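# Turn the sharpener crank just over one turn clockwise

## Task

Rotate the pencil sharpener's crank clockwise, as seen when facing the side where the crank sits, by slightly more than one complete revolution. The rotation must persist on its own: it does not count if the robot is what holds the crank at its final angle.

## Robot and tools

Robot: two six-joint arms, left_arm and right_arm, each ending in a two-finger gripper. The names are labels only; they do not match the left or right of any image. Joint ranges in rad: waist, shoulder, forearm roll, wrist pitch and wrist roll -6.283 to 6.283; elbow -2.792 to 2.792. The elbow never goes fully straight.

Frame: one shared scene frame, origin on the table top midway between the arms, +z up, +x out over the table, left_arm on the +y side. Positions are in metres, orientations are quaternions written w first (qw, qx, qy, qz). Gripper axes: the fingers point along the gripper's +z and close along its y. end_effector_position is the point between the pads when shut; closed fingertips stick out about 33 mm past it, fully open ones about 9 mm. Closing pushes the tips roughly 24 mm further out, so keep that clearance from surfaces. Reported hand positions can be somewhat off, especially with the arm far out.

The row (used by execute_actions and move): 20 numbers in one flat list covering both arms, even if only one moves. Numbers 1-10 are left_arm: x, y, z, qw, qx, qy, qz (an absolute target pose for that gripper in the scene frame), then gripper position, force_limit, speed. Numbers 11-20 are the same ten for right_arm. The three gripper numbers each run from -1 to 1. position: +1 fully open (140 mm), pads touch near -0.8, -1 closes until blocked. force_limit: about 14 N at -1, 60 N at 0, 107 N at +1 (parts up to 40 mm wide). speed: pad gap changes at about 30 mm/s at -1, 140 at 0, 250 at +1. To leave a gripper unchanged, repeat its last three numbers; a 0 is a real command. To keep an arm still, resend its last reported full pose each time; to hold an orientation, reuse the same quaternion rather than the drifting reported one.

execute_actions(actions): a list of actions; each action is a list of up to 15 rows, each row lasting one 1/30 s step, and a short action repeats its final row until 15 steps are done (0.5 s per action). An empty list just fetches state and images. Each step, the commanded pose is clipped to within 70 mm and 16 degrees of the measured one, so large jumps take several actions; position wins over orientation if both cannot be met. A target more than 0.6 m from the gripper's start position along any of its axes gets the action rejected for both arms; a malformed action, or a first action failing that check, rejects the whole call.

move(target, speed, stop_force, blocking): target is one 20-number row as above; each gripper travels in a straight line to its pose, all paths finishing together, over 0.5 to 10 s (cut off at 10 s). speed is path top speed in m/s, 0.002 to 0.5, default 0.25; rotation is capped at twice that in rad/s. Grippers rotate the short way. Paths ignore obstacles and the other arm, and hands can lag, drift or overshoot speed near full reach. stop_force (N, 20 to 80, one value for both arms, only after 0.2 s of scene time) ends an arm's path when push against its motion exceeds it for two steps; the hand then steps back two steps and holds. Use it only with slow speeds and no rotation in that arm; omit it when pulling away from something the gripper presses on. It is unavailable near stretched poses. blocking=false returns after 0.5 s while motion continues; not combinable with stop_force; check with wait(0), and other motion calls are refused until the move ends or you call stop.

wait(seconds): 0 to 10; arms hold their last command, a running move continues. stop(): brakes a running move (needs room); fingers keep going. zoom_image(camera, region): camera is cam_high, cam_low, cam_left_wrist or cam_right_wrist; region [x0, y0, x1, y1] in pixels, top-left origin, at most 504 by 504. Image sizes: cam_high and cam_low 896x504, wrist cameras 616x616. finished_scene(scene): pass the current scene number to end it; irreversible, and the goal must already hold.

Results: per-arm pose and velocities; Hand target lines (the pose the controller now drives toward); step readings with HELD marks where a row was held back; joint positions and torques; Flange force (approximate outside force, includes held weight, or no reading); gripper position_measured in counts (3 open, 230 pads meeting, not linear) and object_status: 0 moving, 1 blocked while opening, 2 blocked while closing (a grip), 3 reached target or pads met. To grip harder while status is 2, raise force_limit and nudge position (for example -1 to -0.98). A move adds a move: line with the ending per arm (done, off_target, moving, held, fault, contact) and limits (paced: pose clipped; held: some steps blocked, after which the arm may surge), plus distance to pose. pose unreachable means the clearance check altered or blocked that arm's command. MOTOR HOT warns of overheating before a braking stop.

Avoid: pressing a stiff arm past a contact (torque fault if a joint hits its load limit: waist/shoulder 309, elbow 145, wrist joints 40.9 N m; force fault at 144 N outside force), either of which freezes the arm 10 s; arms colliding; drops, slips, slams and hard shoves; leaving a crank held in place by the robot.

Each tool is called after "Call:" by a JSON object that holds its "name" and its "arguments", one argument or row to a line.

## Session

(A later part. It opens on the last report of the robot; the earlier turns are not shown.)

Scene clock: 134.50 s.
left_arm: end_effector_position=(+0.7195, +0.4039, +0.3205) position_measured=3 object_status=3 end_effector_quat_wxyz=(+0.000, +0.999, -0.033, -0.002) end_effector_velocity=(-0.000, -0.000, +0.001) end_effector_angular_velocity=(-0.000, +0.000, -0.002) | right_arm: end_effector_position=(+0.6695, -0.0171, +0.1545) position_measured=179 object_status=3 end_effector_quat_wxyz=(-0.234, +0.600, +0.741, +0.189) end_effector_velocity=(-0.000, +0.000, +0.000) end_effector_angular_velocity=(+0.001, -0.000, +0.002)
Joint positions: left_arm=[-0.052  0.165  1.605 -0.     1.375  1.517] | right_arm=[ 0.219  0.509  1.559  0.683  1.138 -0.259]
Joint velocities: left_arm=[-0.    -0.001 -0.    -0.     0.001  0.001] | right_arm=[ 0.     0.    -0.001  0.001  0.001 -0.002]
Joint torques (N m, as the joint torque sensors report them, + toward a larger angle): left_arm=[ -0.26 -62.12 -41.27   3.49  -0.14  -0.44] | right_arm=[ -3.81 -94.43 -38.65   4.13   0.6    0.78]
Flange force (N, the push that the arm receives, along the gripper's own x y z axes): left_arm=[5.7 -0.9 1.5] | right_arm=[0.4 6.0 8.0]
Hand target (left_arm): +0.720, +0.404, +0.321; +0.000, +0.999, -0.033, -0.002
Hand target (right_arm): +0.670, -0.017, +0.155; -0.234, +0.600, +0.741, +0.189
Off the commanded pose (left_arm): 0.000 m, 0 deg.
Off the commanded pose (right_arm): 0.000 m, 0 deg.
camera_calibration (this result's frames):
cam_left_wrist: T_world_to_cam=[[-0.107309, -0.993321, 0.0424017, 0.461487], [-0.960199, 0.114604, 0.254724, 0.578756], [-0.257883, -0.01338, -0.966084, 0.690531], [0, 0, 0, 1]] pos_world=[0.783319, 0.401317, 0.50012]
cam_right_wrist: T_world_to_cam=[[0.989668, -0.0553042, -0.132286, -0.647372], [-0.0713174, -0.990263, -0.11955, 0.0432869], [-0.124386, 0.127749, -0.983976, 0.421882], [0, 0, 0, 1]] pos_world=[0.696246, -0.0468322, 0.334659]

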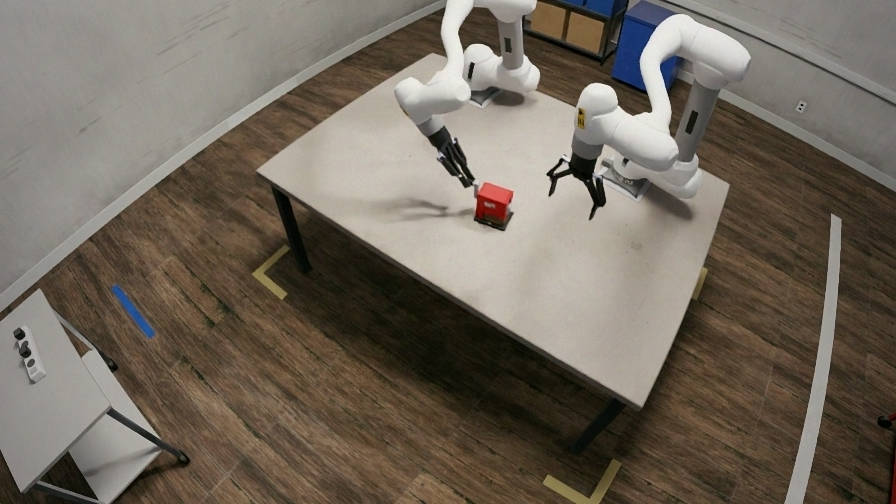

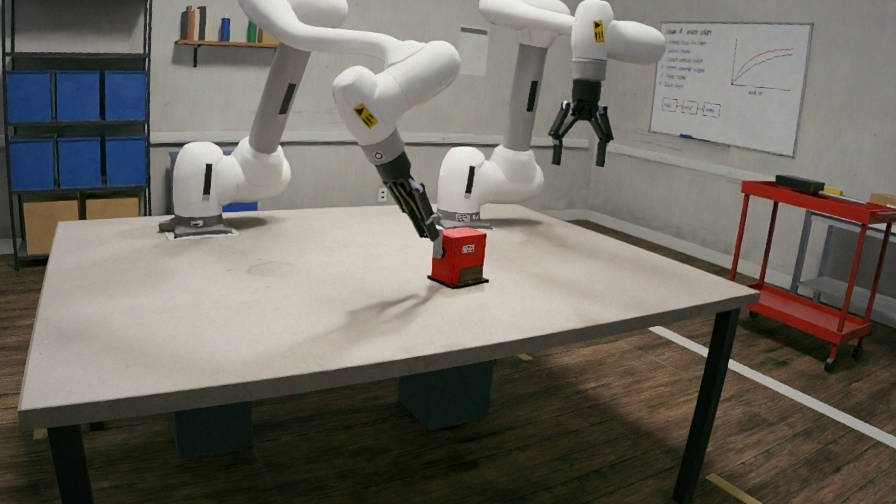

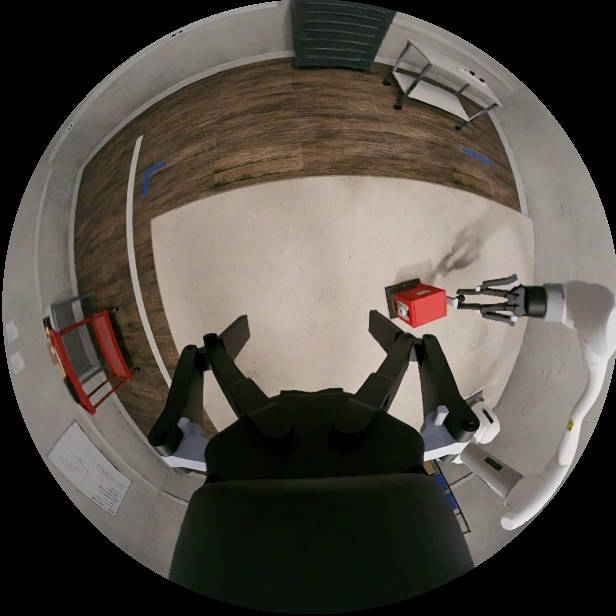

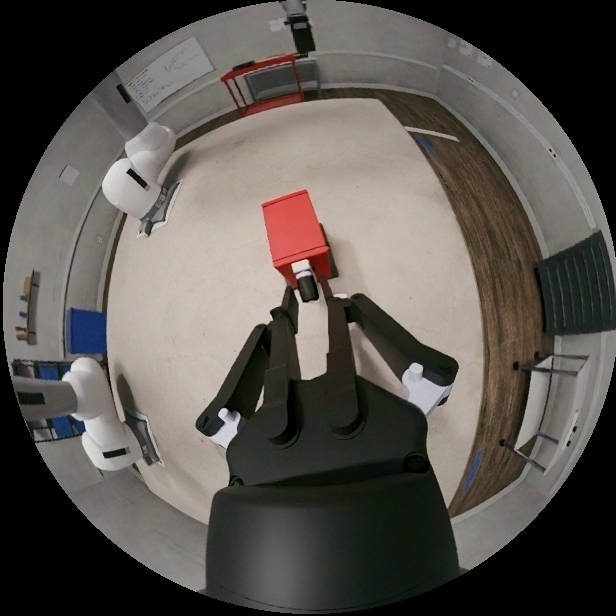

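Call:
{"name": "execute_actions", "arguments": {
  "actions": [
    [
[0.7195,0.4039,0.3205,0,0.9995,-0.033,-0.002,1,-1,0, 0.66958,-0.01716,0.15450,0.23369,-0.60019,-0.74118,-0.18924,-1,-0.6,-0.5],
[0.7195,0.4039,0.3205,0,0.9995,-0.033,-0.002,1,-1,0, 0.66958,-0.01716,0.15450,0.23369,-0.60019,-0.74118,-0.18924,-1,-0.6,-0.5],
[0.7195,0.4039,0.3205,0,0.9995,-0.033,-0.002,1,-1,0, 0.66958,-0.01716,0.15450,0.23369,-0.60019,-0.74118,-0.18924,-1,-0.6,-0.5],
[0.7195,0.4039,0.3205,0,0.9995,-0.033,-0.002,1,-1,0, 0.66958,-0.01716,0.15450,0.23369,-0.60019,-0.74118,-0.18924,-1,-0.6,-0.5],
[0.7195,0.4039,0.3205,0,0.9995,-0.033,-0.002,1,-1,0, 0.66958,-0.01716,0.15450,0.23369,-0.60019,-0.74118,-0.18924,-1,-0.6,-0.5],
[0.7195,0.4039,0.3205,0,0.9995,-0.033,-0.002,1,-1,0, 0.66958,-0.01716,0.15450,0.23369,-0.60019,-0.74118,-0.18924,-1,-0.6,-0.5],
[0.7195,0.4039,0.3205,0,0.9995,-0.033,-0.002,1,-1,0, 0.66958,-0.01716,0.15450,0.23369,-0.60019,-0.74118,-0.18924,-1,-0.6,-0.5],
[0.7195,0.4039,0.3205,0,0.9995,-0.033,-0.002,1,-1,0, 0.66958,-0.01716,0.15450,0.23369,-0.60019,-0.74118,-0.18924,-1,-0.6,-0.5],
[0.7195,0.4039,0.3205,0,0.9995,-0.033,-0.002,1,-1,0, 0.66984,-0.01711,0.15450,0.23369,-0.60019,-0.74118,-0.18924,-1,-0.6,-0.5],
[0.7195,0.4039,0.3205,0,0.9995,-0.033,-0.002,1,-1,0, 0.67060,-0.01694,0.15450,0.23369,-0.60019,-0.74118,-0.18924,-1,-0.6,-0.5],
[0.7195,0.4039,0.3205,0,0.9995,-0.033,-0.002,1,-1,0, 0.67186,-0.01668,0.15448,0.23369,-0.60019,-0.74118,-0.18924,-1,-0.6,-0.5],
[0.7195,0.4039,0.3205,0,0.9995,-0.033,-0.002,1,-1,0, 0.67358,-0.01631,0.15439,0.23369,-0.60019,-0.74118,-0.18924,-1,-0.6,-0.5],
[0.7195,0.4039,0.3205,0,0.9995,-0.033,-0.002,1,-1,0, 0.67573,-0.01585,0.15421,0.23369,-0.60019,-0.74118,-0.18924,-1,-0.6,-0.5],
[0.7195,0.4039,0.3205,0,0.9995,-0.033,-0.002,1,-1,0, 0.67825,-0.01532,0.15387,0.23369,-0.60019,-0.74118,-0.18924,-1,-0.6,-0.5],
[0.7195,0.4039,0.3205,0,0.9995,-0.033,-0.002,1,-1,0, 0.68108,-0.01472,0.15333,0.23369,-0.60019,-0.74118,-0.18924,-1,-0.6,-0.5]
],
    [
[0.7195,0.4039,0.3205,0,0.9995,-0.033,-0.002,1,-1,0, 0.68415,-0.01406,0.15256,0.23369,-0.60019,-0.74118,-0.18924,-1,-0.6,-0.5],
[0.7195,0.4039,0.3205,0,0.9995,-0.033,-0.002,1,-1,0, 0.68736,-0.01338,0.15153,0.23369,-0.60019,-0.74118,-0.18924,-1,-0.6,-0.5],
[0.7195,0.4039,0.3205,0,0.9995,-0.033,-0.002,1,-1,0, 0.69064,-0.01268,0.15023,0.23369,-0.60019,-0.74118,-0.18924,-1,-0.6,-0.5],
[0.7195,0.4039,0.3205,0,0.9995,-0.033,-0.002,1,-1,0, 0.69389,-0.01199,0.14867,0.23369,-0.60019,-0.74118,-0.18924,-1,-0.6,-0.5],
[0.7195,0.4039,0.3205,0,0.9995,-0.033,-0.002,1,-1,0, 0.69702,-0.01133,0.14689,0.23369,-0.60019,-0.74118,-0.18924,-1,-0.6,-0.5],
[0.7195,0.4039,0.3205,0,0.9995,-0.033,-0.002,1,-1,0, 0.69997,-0.01070,0.14493,0.23369,-0.60019,-0.74118,-0.18924,-1,-0.6,-0.5],
[0.7195,0.4039,0.3205,0,0.9995,-0.033,-0.002,1,-1,0, 0.70267,-0.01013,0.14286,0.23369,-0.60019,-0.74118,-0.18924,-1,-0.6,-0.5],
[0.7195,0.4039,0.3205,0,0.9995,-0.033,-0.002,1,-1,0, 0.70507,-0.00962,0.14077,0.23369,-0.60019,-0.74118,-0.18924,-1,-0.6,-0.5],
[0.7195,0.4039,0.3205,0,0.9995,-0.033,-0.002,1,-1,0, 0.70715,-0.00917,0.13873,0.23369,-0.60019,-0.74118,-0.18924,-1,-0.6,-0.5],
[0.7195,0.4039,0.3205,0,0.9995,-0.033,-0.002,1,-1,0, 0.70889,-0.00880,0.13684,0.23369,-0.60019,-0.74118,-0.18924,-1,-0.6,-0.5],
[0.7195,0.4039,0.3205,0,0.9995,-0.033,-0.002,1,-1,0, 0.71030,-0.00851,0.13516,0.23369,-0.60019,-0.74118,-0.18924,-1,-0.6,-0.5],
[0.7195,0.4039,0.3205,0,0.9995,-0.033,-0.002,1,-1,0, 0.71137,-0.00828,0.13378,0.23369,-0.60019,-0.74118,-0.18924,-1,-0.6,-0.5],
[0.7195,0.4039,0.3205,0,0.9995,-0.033,-0.002,1,-1,0, 0.71212,-0.00812,0.13275,0.23369,-0.60019,-0.74118,-0.18924,-1,-0.6,-0.5],
[0.7195,0.4039,0.3205,0,0.9995,-0.033,-0.002,1,-1,0, 0.71257,-0.00802,0.13212,0.23369,-0.60019,-0.74118,-0.18924,-1,-0.6,-0.5],
[0.7195,0.4039,0.3205,0,0.9995,-0.033,-0.002,1,-1,0, 0.71272,-0.00799,0.13190,0.23369,-0.60019,-0.74118,-0.18924,-1,-0.6,-0.5]
]
  ]
}}

Call:
{"name": "wait", "arguments": {
  "seconds": 0.6
}}

Scene clock: 182.43 s.
left_arm: end_effector_position=(+0.7195, +0.4039, +0.3205) position_measured=3 object_status=3 end_effector_quat_wxyz=(+0.000, +0.999, -0.033, -0.002) end_effector_velocity=(-0.000, +0.000, -0.000) end_effector_angular_velocity=(+0.000, +0.001, -0.001) | right_arm: end_effector_position=(+0.7121, -0.0082, +0.1324) position_measured=200 object_status=2 end_effector_quat_wxyz=(-0.234, +0.600, +0.741, +0.189) end_effector_velocity=(+0.015, +0.004, -0.018) end_effector_angular_velocity=(+0.001, -0.002, -0.000)
Joint positions: left_arm=[-0.052  0.165  1.605 -0.     1.375  1.517] | right_arm=[ 0.217  0.588  1.474  0.68   1.145 -0.257]
Joint velocities: left_arm=[0.    0.    0.    0.    0.001 0.001] | right_arm=[-0.     0.034 -0.022  0.004 -0.011 -0.01 ]
Joint torques (N m, as the joint torque sensors report them, + toward a larger angle): left_arm=[ -1.42 -61.2  -41.73   3.68  -0.6   -0.21] | right_arm=[  12.32 -106.57  -41.49    9.38    1.6     0.93]
Flange force (N, the push that the arm receives, along the gripper's own x y z axes): left_arm=[4.1 -2.6 1.4] | right_arm=[-15.2 2.2 -3.6]
Flange force at the end of the 1st action (N, along the gripper's axes at the end of the call): left_arm=[8.9 -2.0 -0.7] | right_arm=[1.2 -1.9 -3.4]
Hand target (left_arm): +0.720, +0.404, +0.321; +0.000, +0.999, -0.033, -0.002
Hand target (right_arm): +0.713, -0.008, +0.132; -0.234, +0.600, +0.741, +0.189
Off the commanded pose (left_arm): 0.000 m, 0 deg.
Off the commanded pose (right_arm): 0.001 m, 0 deg.
Step readings (end_effector_position; steps 1 to 15: 1st action; 16 to 30: 2nd action):
0: left_arm (+0.7195, +0.4039, +0.3205) | right_arm (+0.6695, -0.0171, +0.1545)
1: left_arm (+0.7195, +0.4039, +0.3205) | right_arm (+0.6695, -0.0171, +0.1545)
2: left_arm (+0.7195, +0.4039, +0.3205) | right_arm (+0.6696, -0.0171, +0.1545)
4: left_arm (+0.7195, +0.4039, +0.3205) | right_arm (+0.6696, -0.0171, +0.1545)
8: left_arm (+0.7195, +0.4039, +0.3205) | right_arm (+0.6696, -0.0171, +0.1545)
15: left_arm (+0.7195, +0.4039, +0.3205) | right_arm (+0.6767, -0.0155, +0.1540)
16: left_arm (+0.7195, +0.4039, +0.3205) | right_arm (+0.6793, -0.0150, +0.1536)
17: left_arm (+0.7195, +0.4039, +0.3205) | right_arm (+0.6821, -0.0145, +0.1530)
19: left_arm (+0.7195, +0.4039, +0.3205) | right_arm (+0.6882, -0.0132, +0.1510)
23: left_arm (+0.7195, +0.4039, +0.3205) | right_arm (+0.7005, -0.0107, +0.1443)
30: end_effector_position above
camera_calibration (this result's frames):
cam_left_wrist: T_world_to_cam=[[-0.107308, -0.993321, 0.0424019, 0.461487], [-0.960199, 0.114603, 0.254724, 0.578757], [-0.257882, -0.0133802, -0.966084, 0.690531], [0, 0, 0, 1]] pos_world=[0.783319, 0.401317, 0.50012]
cam_right_wrist: T_world_to_cam=[[0.98963, -0.0553211, -0.132561, -0.691885], [-0.0713292, -0.990301, -0.119227, 0.0525491], [-0.12468, 0.127446, -0.983978, 0.404444], [0, 0, 0, 1]] pos_world=[0.738885, -0.0377814, 0.312512]

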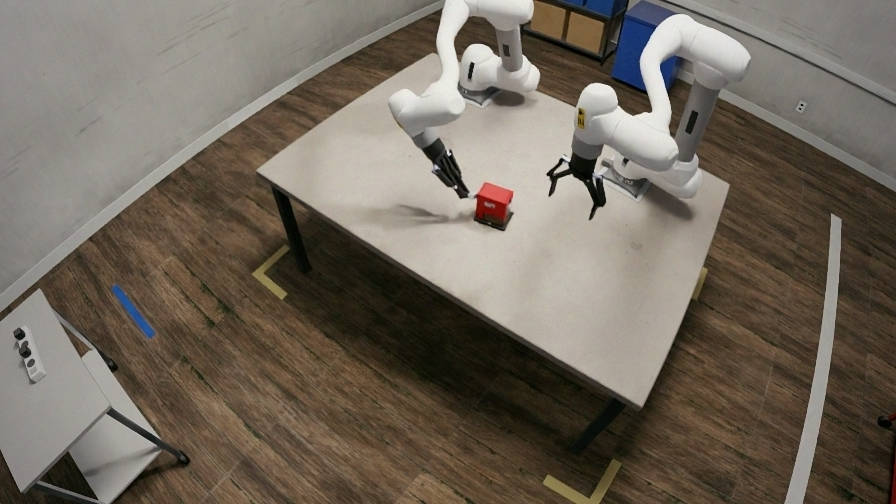

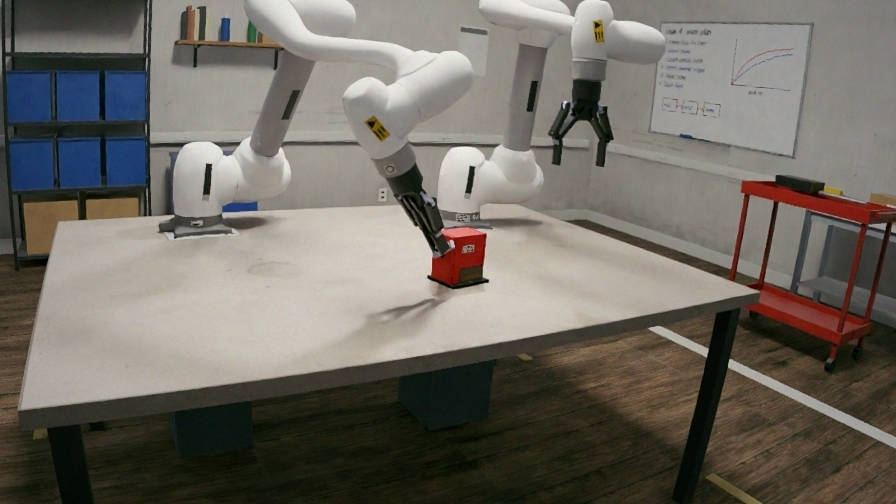

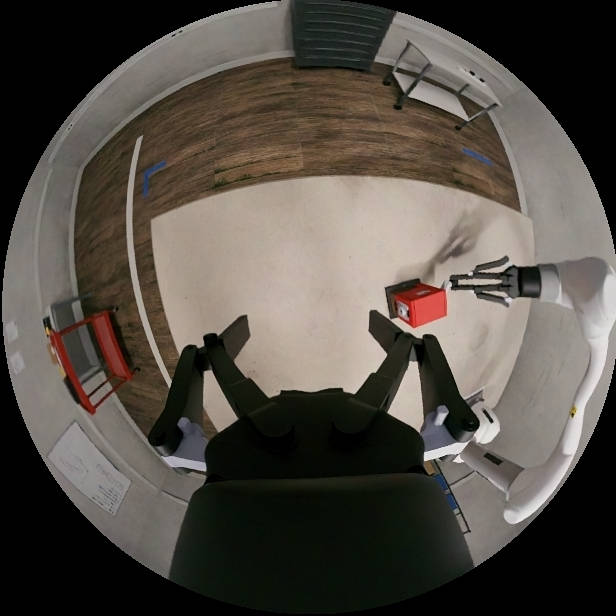

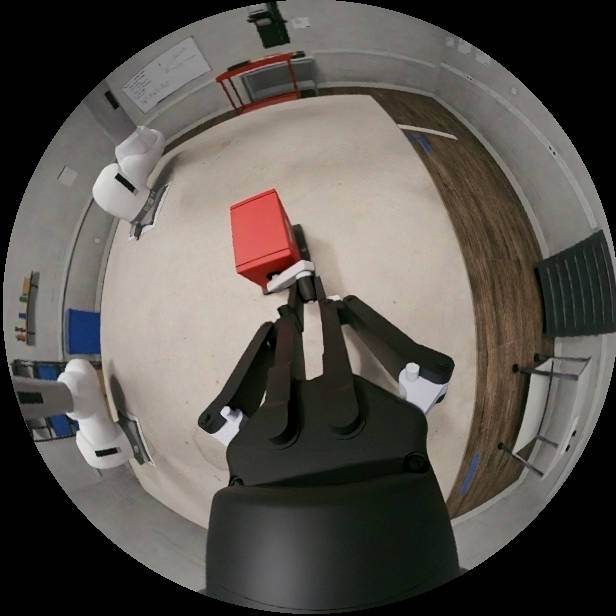

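Scene clock: 183.03 s.
left_arm: end_effector_position=(+0.7195, +0.4039, +0.3205) position_measured=3 object_status=3 end_effector_quat_wxyz=(+0.000, +0.999, -0.033, -0.002) end_effector_velocity=(+0.000, +0.000, -0.000) end_effector_angular_velocity=(+0.001, -0.000, -0.001) | right_arm: end_effector_position=(+0.7127, -0.0080, +0.1319) position_measured=200 object_status=2 end_effector_quat_wxyz=(-0.234, +0.600, +0.741, +0.189) end_effector_velocity=(+0.000, -0.000, +0.000) end_effector_angular_velocity=(+0.000, -0.000, -0.001)
Joint positions: left_arm=[-0.052  0.165  1.605 -0.     1.375  1.517] | right_arm=[ 0.216  0.589  1.473  0.68   1.144 -0.257]
Joint velocities: left_arm=[ 0.     0.    -0.     0.001 -0.     0.001] | right_arm=[-0.001 -0.    -0.     0.    -0.     0.   ]
Joint torques (N m, as the joint torque sensors report them, + toward a larger angle): left_arm=[ -0.55 -62.16 -40.84   3.8   -0.55  -0.62] | right_arm=[  10.95 -101.53  -45.92   10.96   -0.27    0.8 ]
Flange force (N, the push that the arm receives, along the gripper's own x y z axes): left_arm=[7.1 -1.9 0.4] | right_arm=[-17.8 -7.8 -3.2]
Hand target (left_arm): +0.720, +0.404, +0.321; +0.000, +0.999, -0.033, -0.002
Hand target (right_arm): +0.713, -0.008, +0.132; -0.234, +0.600, +0.741, +0.189
Off the commanded pose (left_arm): 0.000 m, 0 deg.
Off the commanded pose (right_arm): 0.000 m, 0 deg.
wait: 0.60 s; at rest by 0.17 s
camera_calibration (this result's frames):
cam_left_wrist: T_world_to_cam=[[-0.107308, -0.993321, 0.0424018, 0.461487], [-0.960199, 0.114604, 0.254724, 0.578756], [-0.257883, -0.0133801, -0.966084, 0.690531], [0, 0, 0, 1]] pos_world=[0.783319, 0.401317, 0.50012]
cam_right_wrist: T_world_to_cam=[[0.989661, -0.0553971, -0.132294, -0.69257], [-0.071409, -0.990259, -0.11953, 0.052834], [-0.124384, 0.127742, -0.983977, 0.403828], [0, 0, 0, 1]] pos_world=[0.739412, -0.0376327, 0.31205]

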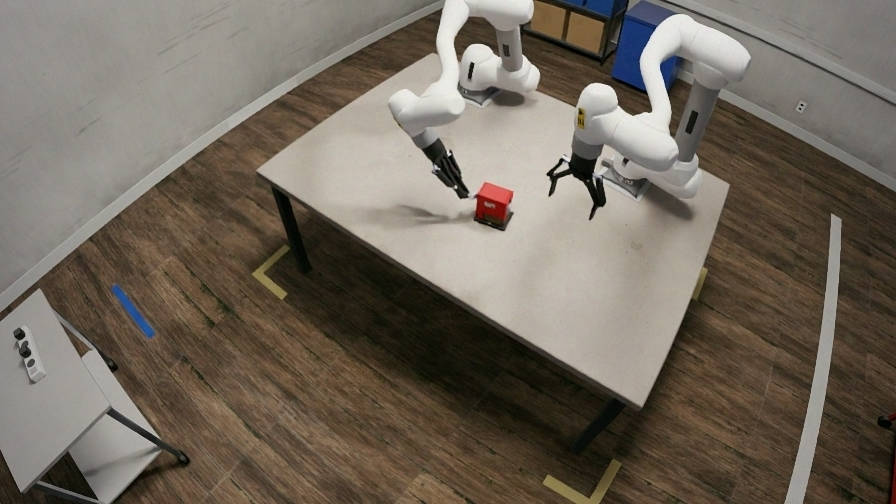

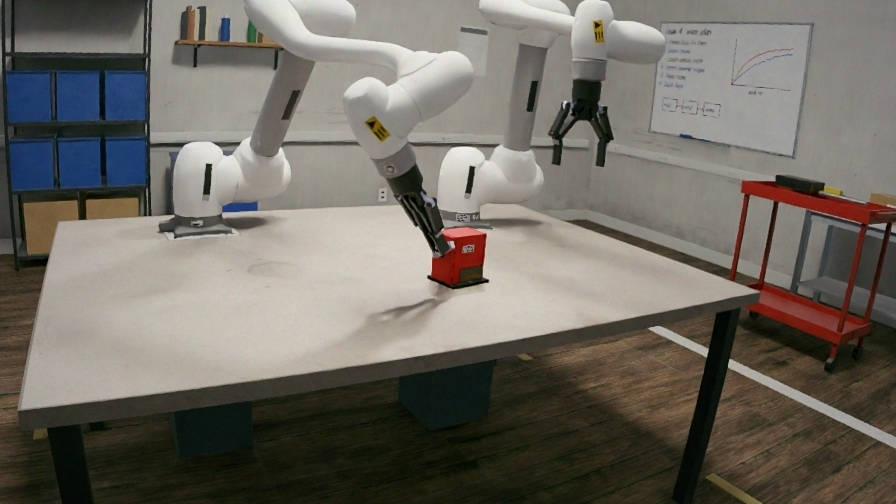

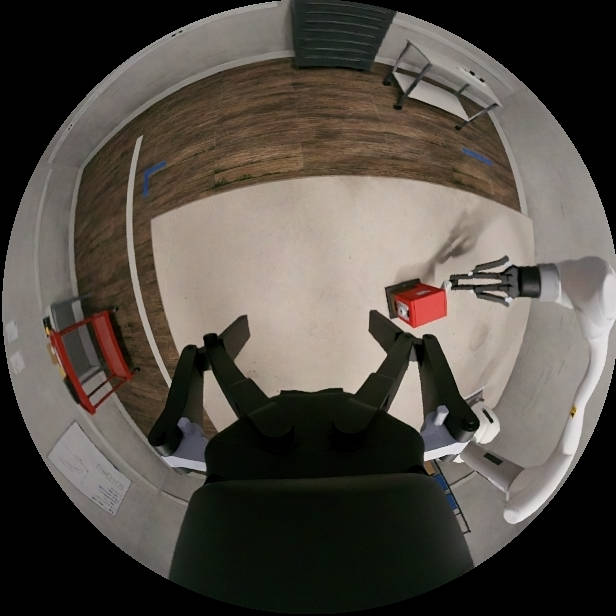

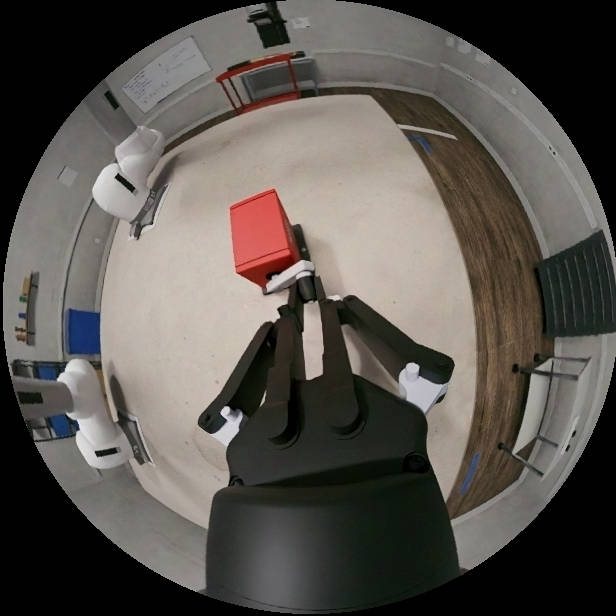

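Call:
{"name": "zoom_image", "arguments": {
  "camera": "cam_right_wrist",
  "region": [250, 235, 350, 335]
}}

Call:
{"name": "zoom_image", "arguments": {
  "camera": "cam_low",
  "region": [400, 200, 500, 300]
}}

Call:
{"name": "zoom_image", "arguments": {
  "camera": "cam_high",
  "region": [430, 160, 520, 240]
}}

Region (250, 235, 350, 335) of cam_right_wrist's 616x616 image, scaled by 5.040, with more detail than that image has.

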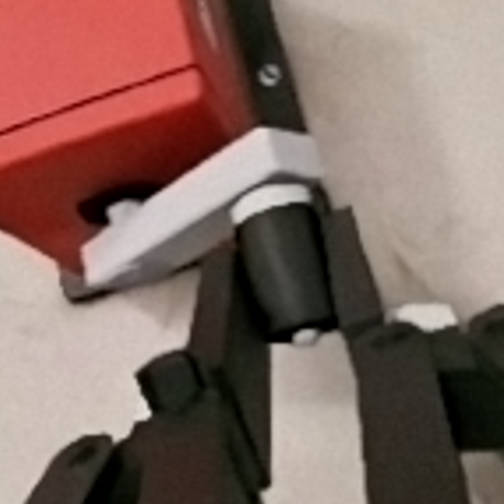

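Region (400, 200, 500, 300) of cam_low's 896x504 image, scaled by 5.040, with more detail than that image has.

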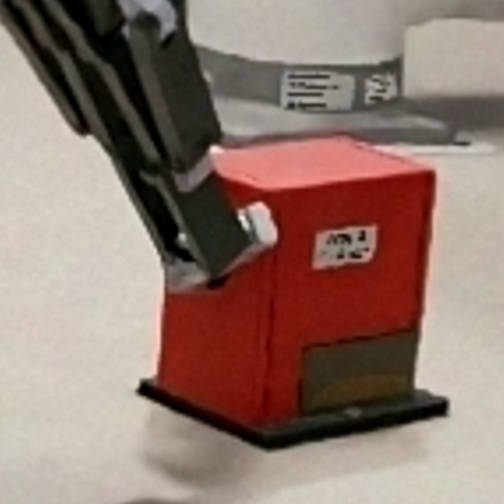

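Region (430, 160, 520, 240) of cam_high's 896x504 image, scaled by 5.600, with more detail than that image has.

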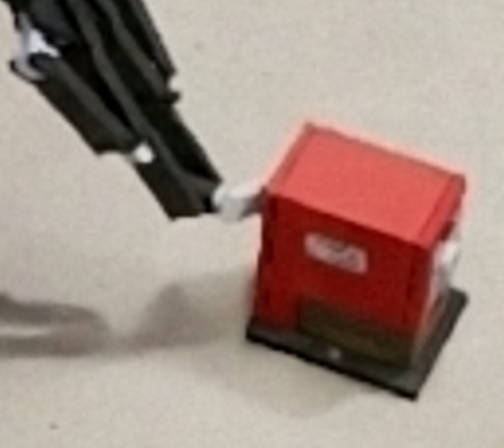

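Call:
{"name": "wait", "arguments": {
  "seconds": 0.2
}}

Call:
{"name": "wait", "arguments": {
  "seconds": 0.2
}}

Scene clock: 196.57 s.
left_arm: end_effector_position=(+0.7195, +0.4039, +0.3205) position_measured=3 object_status=3 end_effector_quat_wxyz=(+0.000, +0.999, -0.033, -0.002) end_effector_velocity=(+0.000, +0.000, -0.000) end_effector_angular_velocity=(+0.000, -0.000, -0.001) | right_arm: end_effector_position=(+0.7127, -0.0079, +0.1319) position_measured=200 object_status=2 end_effector_quat_wxyz=(-0.234, +0.600, +0.741, +0.189) end_effector_velocity=(-0.000, +0.000, -0.000) end_effector_angular_velocity=(-0.001, +0.000, +0.001)
Joint positions: left_arm=[-0.052  0.165  1.605 -0.     1.375  1.517] | right_arm=[ 0.217  0.589  1.473  0.68   1.144 -0.257]
Joint velocities: left_arm=[-0.     0.001  0.     0.    -0.001  0.   ] | right_arm=[ 0.     0.    -0.    -0.001  0.     0.001]
Joint torques (N m, as the joint torque sensors report them, + toward a larger angle): left_arm=[  0.49 -63.05 -40.33   3.56  -0.75  -0.6 ] | right_arm=[  11.86 -103.11  -45.58   11.1    -0.06    0.97]
Flange force (N, the push that the arm receives, along the gripper's own x y z axes): left_arm=[9.5 -0.2 -0.3] | right_arm=[-19.1 -4.9 -2.6]
Hand target (left_arm): +0.720, +0.404, +0.321; +0.000, +0.999, -0.033, -0.002
Hand target (right_arm): +0.713, -0.008, +0.132; -0.234, +0.600, +0.741, +0.189
Off the commanded pose (left_arm): 0.000 m, 0 deg.
Off the commanded pose (right_arm): 0.000 m, 0 deg.
wait: 0.20 s; at rest from the start
camera_calibration (this result's frames):
cam_left_wrist: T_world_to_cam=[[-0.107308, -0.993321, 0.0424017, 0.461487], [-0.960199, 0.114604, 0.254724, 0.578757], [-0.257882, -0.0133801, -0.966084, 0.690531], [0, 0, 0, 1]] pos_world=[0.783319, 0.401317, 0.50012]
cam_right_wrist: T_world_to_cam=[[0.989664, -0.0553783, -0.132282, -0.692568], [-0.0713897, -0.990259, -0.119539, 0.0528429], [-0.124374, 0.127747, -0.983977, 0.403824], [0, 0, 0, 1]] pos_world=[0.739407, -0.0376125, 0.312056]

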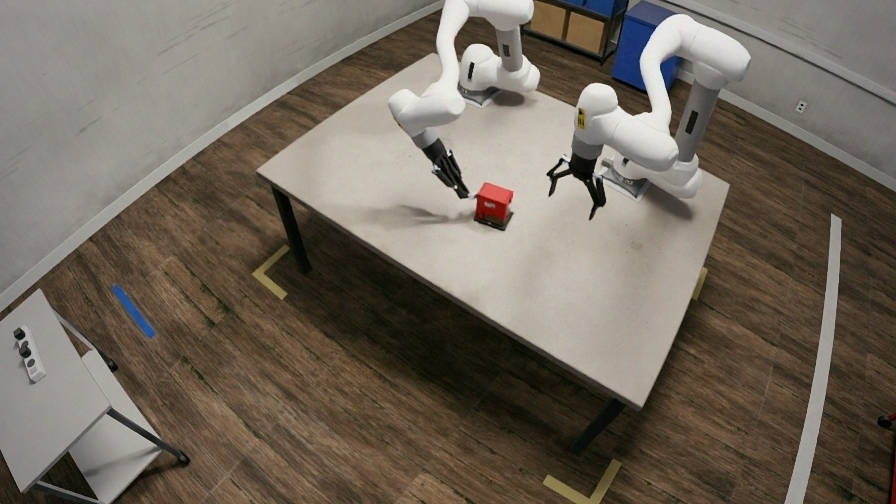

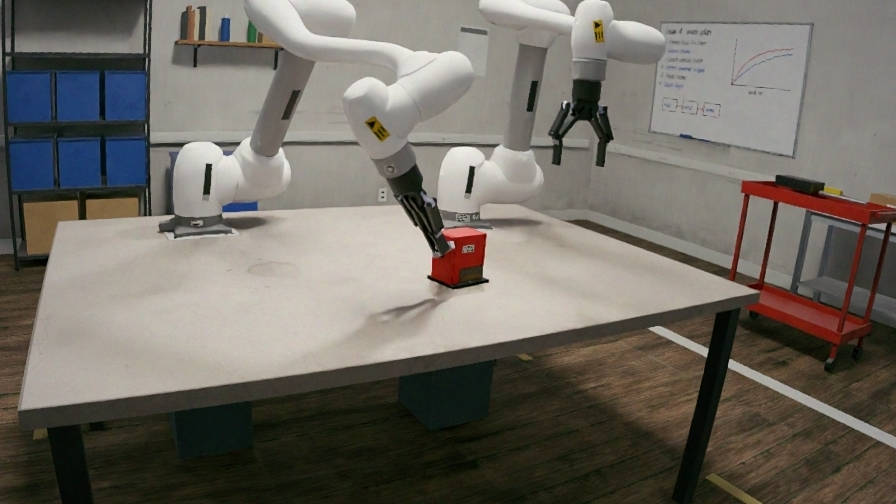

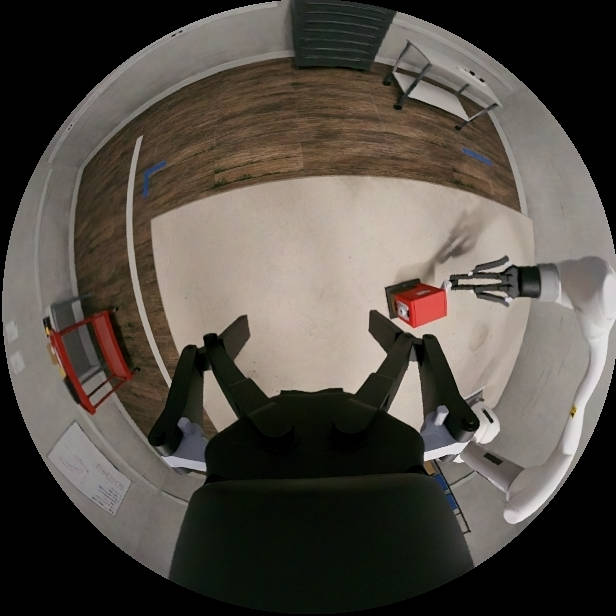

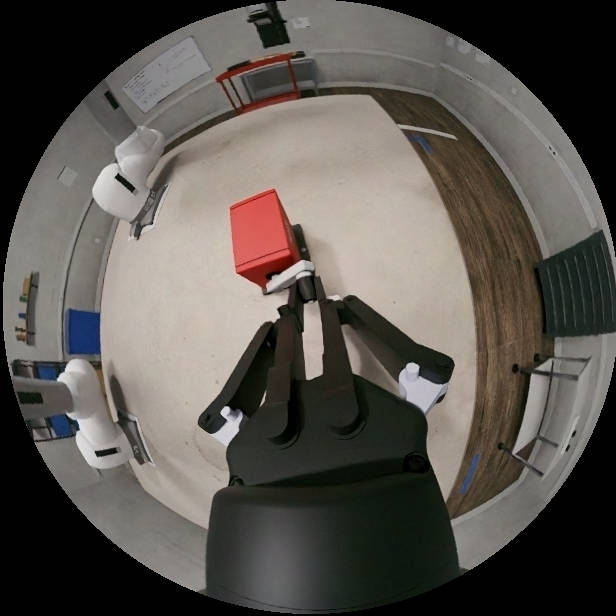

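Scene clock: 196.77 s.
left_arm: end_effector_position=(+0.7195, +0.4039, +0.3205) position_measured=3 object_status=3 end_effector_quat_wxyz=(+0.000, +0.999, -0.033, -0.002) end_effector_velocity=(-0.000, -0.001, -0.000) end_effector_angular_velocity=(-0.001, +0.000, -0.002) | right_arm: end_effector_position=(+0.7127, -0.0079, +0.1319) position_measured=200 object_status=2 end_effector_quat_wxyz=(-0.234, +0.600, +0.741, +0.189) end_effector_velocity=(-0.001, +0.000, -0.001) end_effector_angular_velocity=(+0.001, +0.001, +0.000)
Joint positions: left_arm=[-0.052  0.165  1.605 -0.     1.375  1.517] | right_arm=[ 0.217  0.589  1.473  0.68   1.144 -0.257]
Joint velocities: left_arm=[-0.001 -0.     0.    -0.001 -0.     0.001] | right_arm=[ 0.     0.     0.002  0.001 -0.001 -0.001]
Joint torques (N m, as the joint torque sensors report them, + toward a larger angle): left_arm=[ -0.86 -61.83 -41.28   3.69  -0.56  -0.18] | right_arm=[  11.18 -103.21  -45.09   10.82   -0.23    1.22]
Flange force (N, the push that the arm receives, along the gripper's own x y z axes): left_arm=[5.8 -1.5 1.0] | right_arm=[-18.6 -3.8 -2.1]
Hand target (left_arm): +0.720, +0.404, +0.321; +0.000, +0.999, -0.033, -0.002
Hand target (right_arm): +0.713, -0.008, +0.132; -0.234, +0.600, +0.741, +0.189
Off the commanded pose (left_arm): 0.000 m, 0 deg.
Off the commanded pose (right_arm): 0.000 m, 0 deg.
wait: 0.20 s; at rest by 0.17 s
camera_calibration (this result's frames):
cam_left_wrist: T_world_to_cam=[[-0.107308, -0.993321, 0.0424017, 0.461487], [-0.960199, 0.114604, 0.254725, 0.578756], [-0.257883, -0.01338, -0.966084, 0.690531], [0, 0, 0, 1]] pos_world=[0.783319, 0.401317, 0.50012]
cam_right_wrist: T_world_to_cam=[[0.989664, -0.0553782, -0.132282, -0.692568], [-0.0713896, -0.990259, -0.119539, 0.0528429], [-0.124374, 0.127747, -0.983977, 0.403824], [0, 0, 0, 1]] pos_world=[0.739407, -0.0376124, 0.312056]

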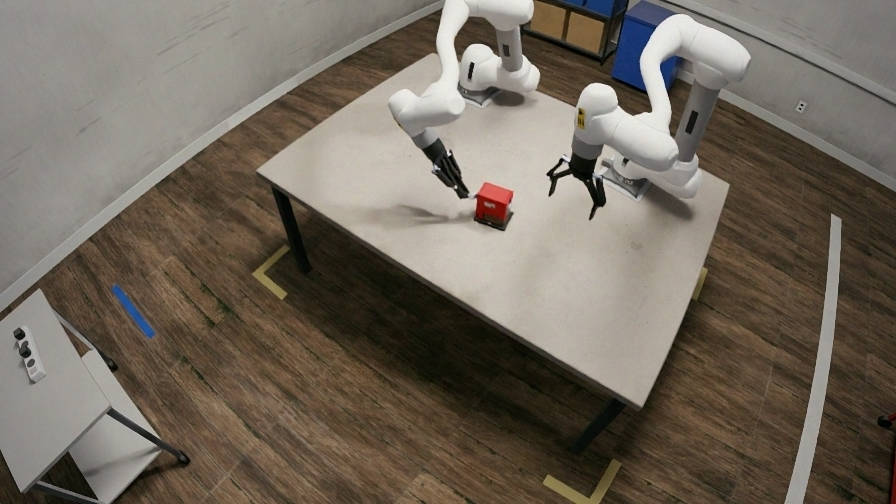

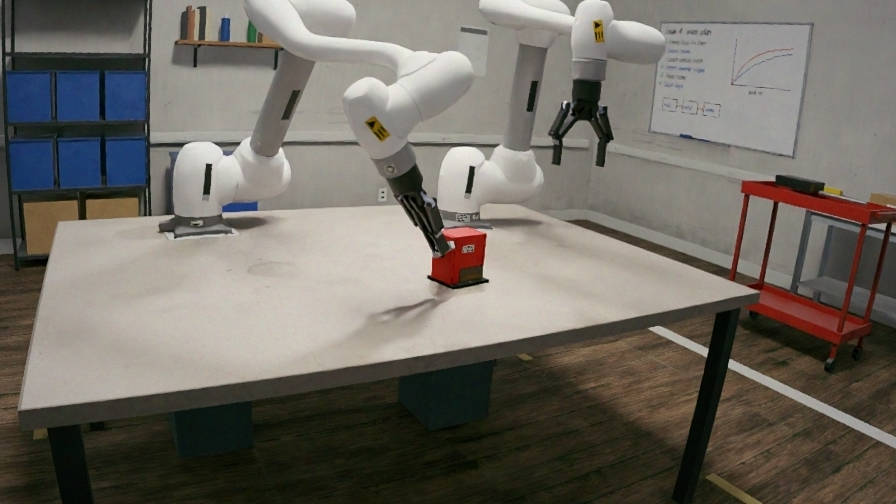

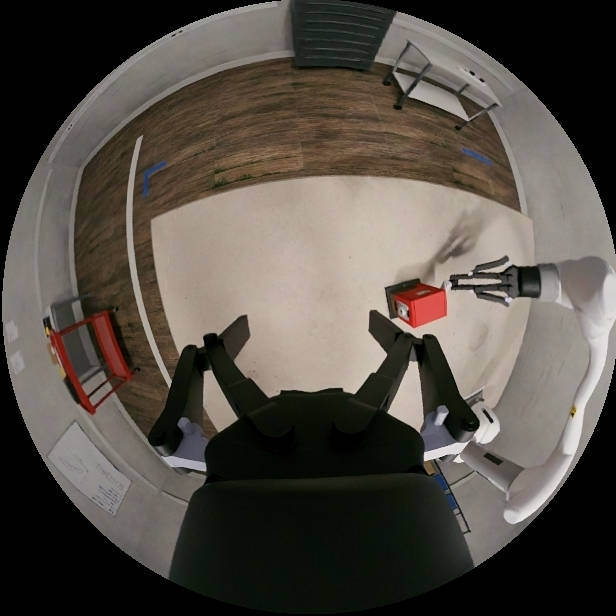

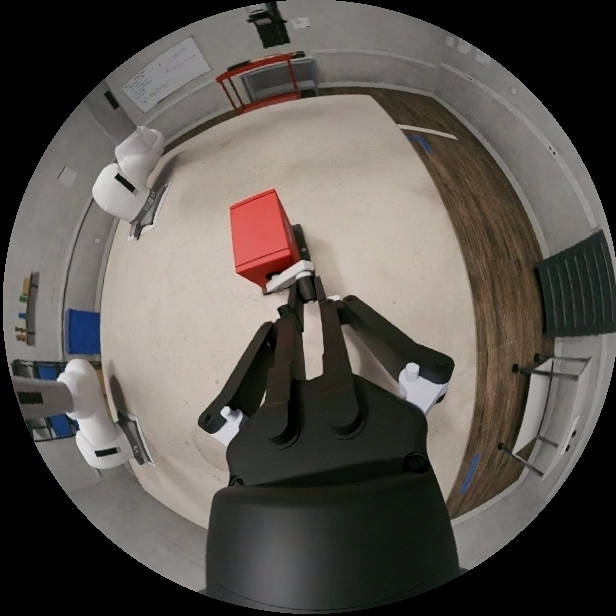

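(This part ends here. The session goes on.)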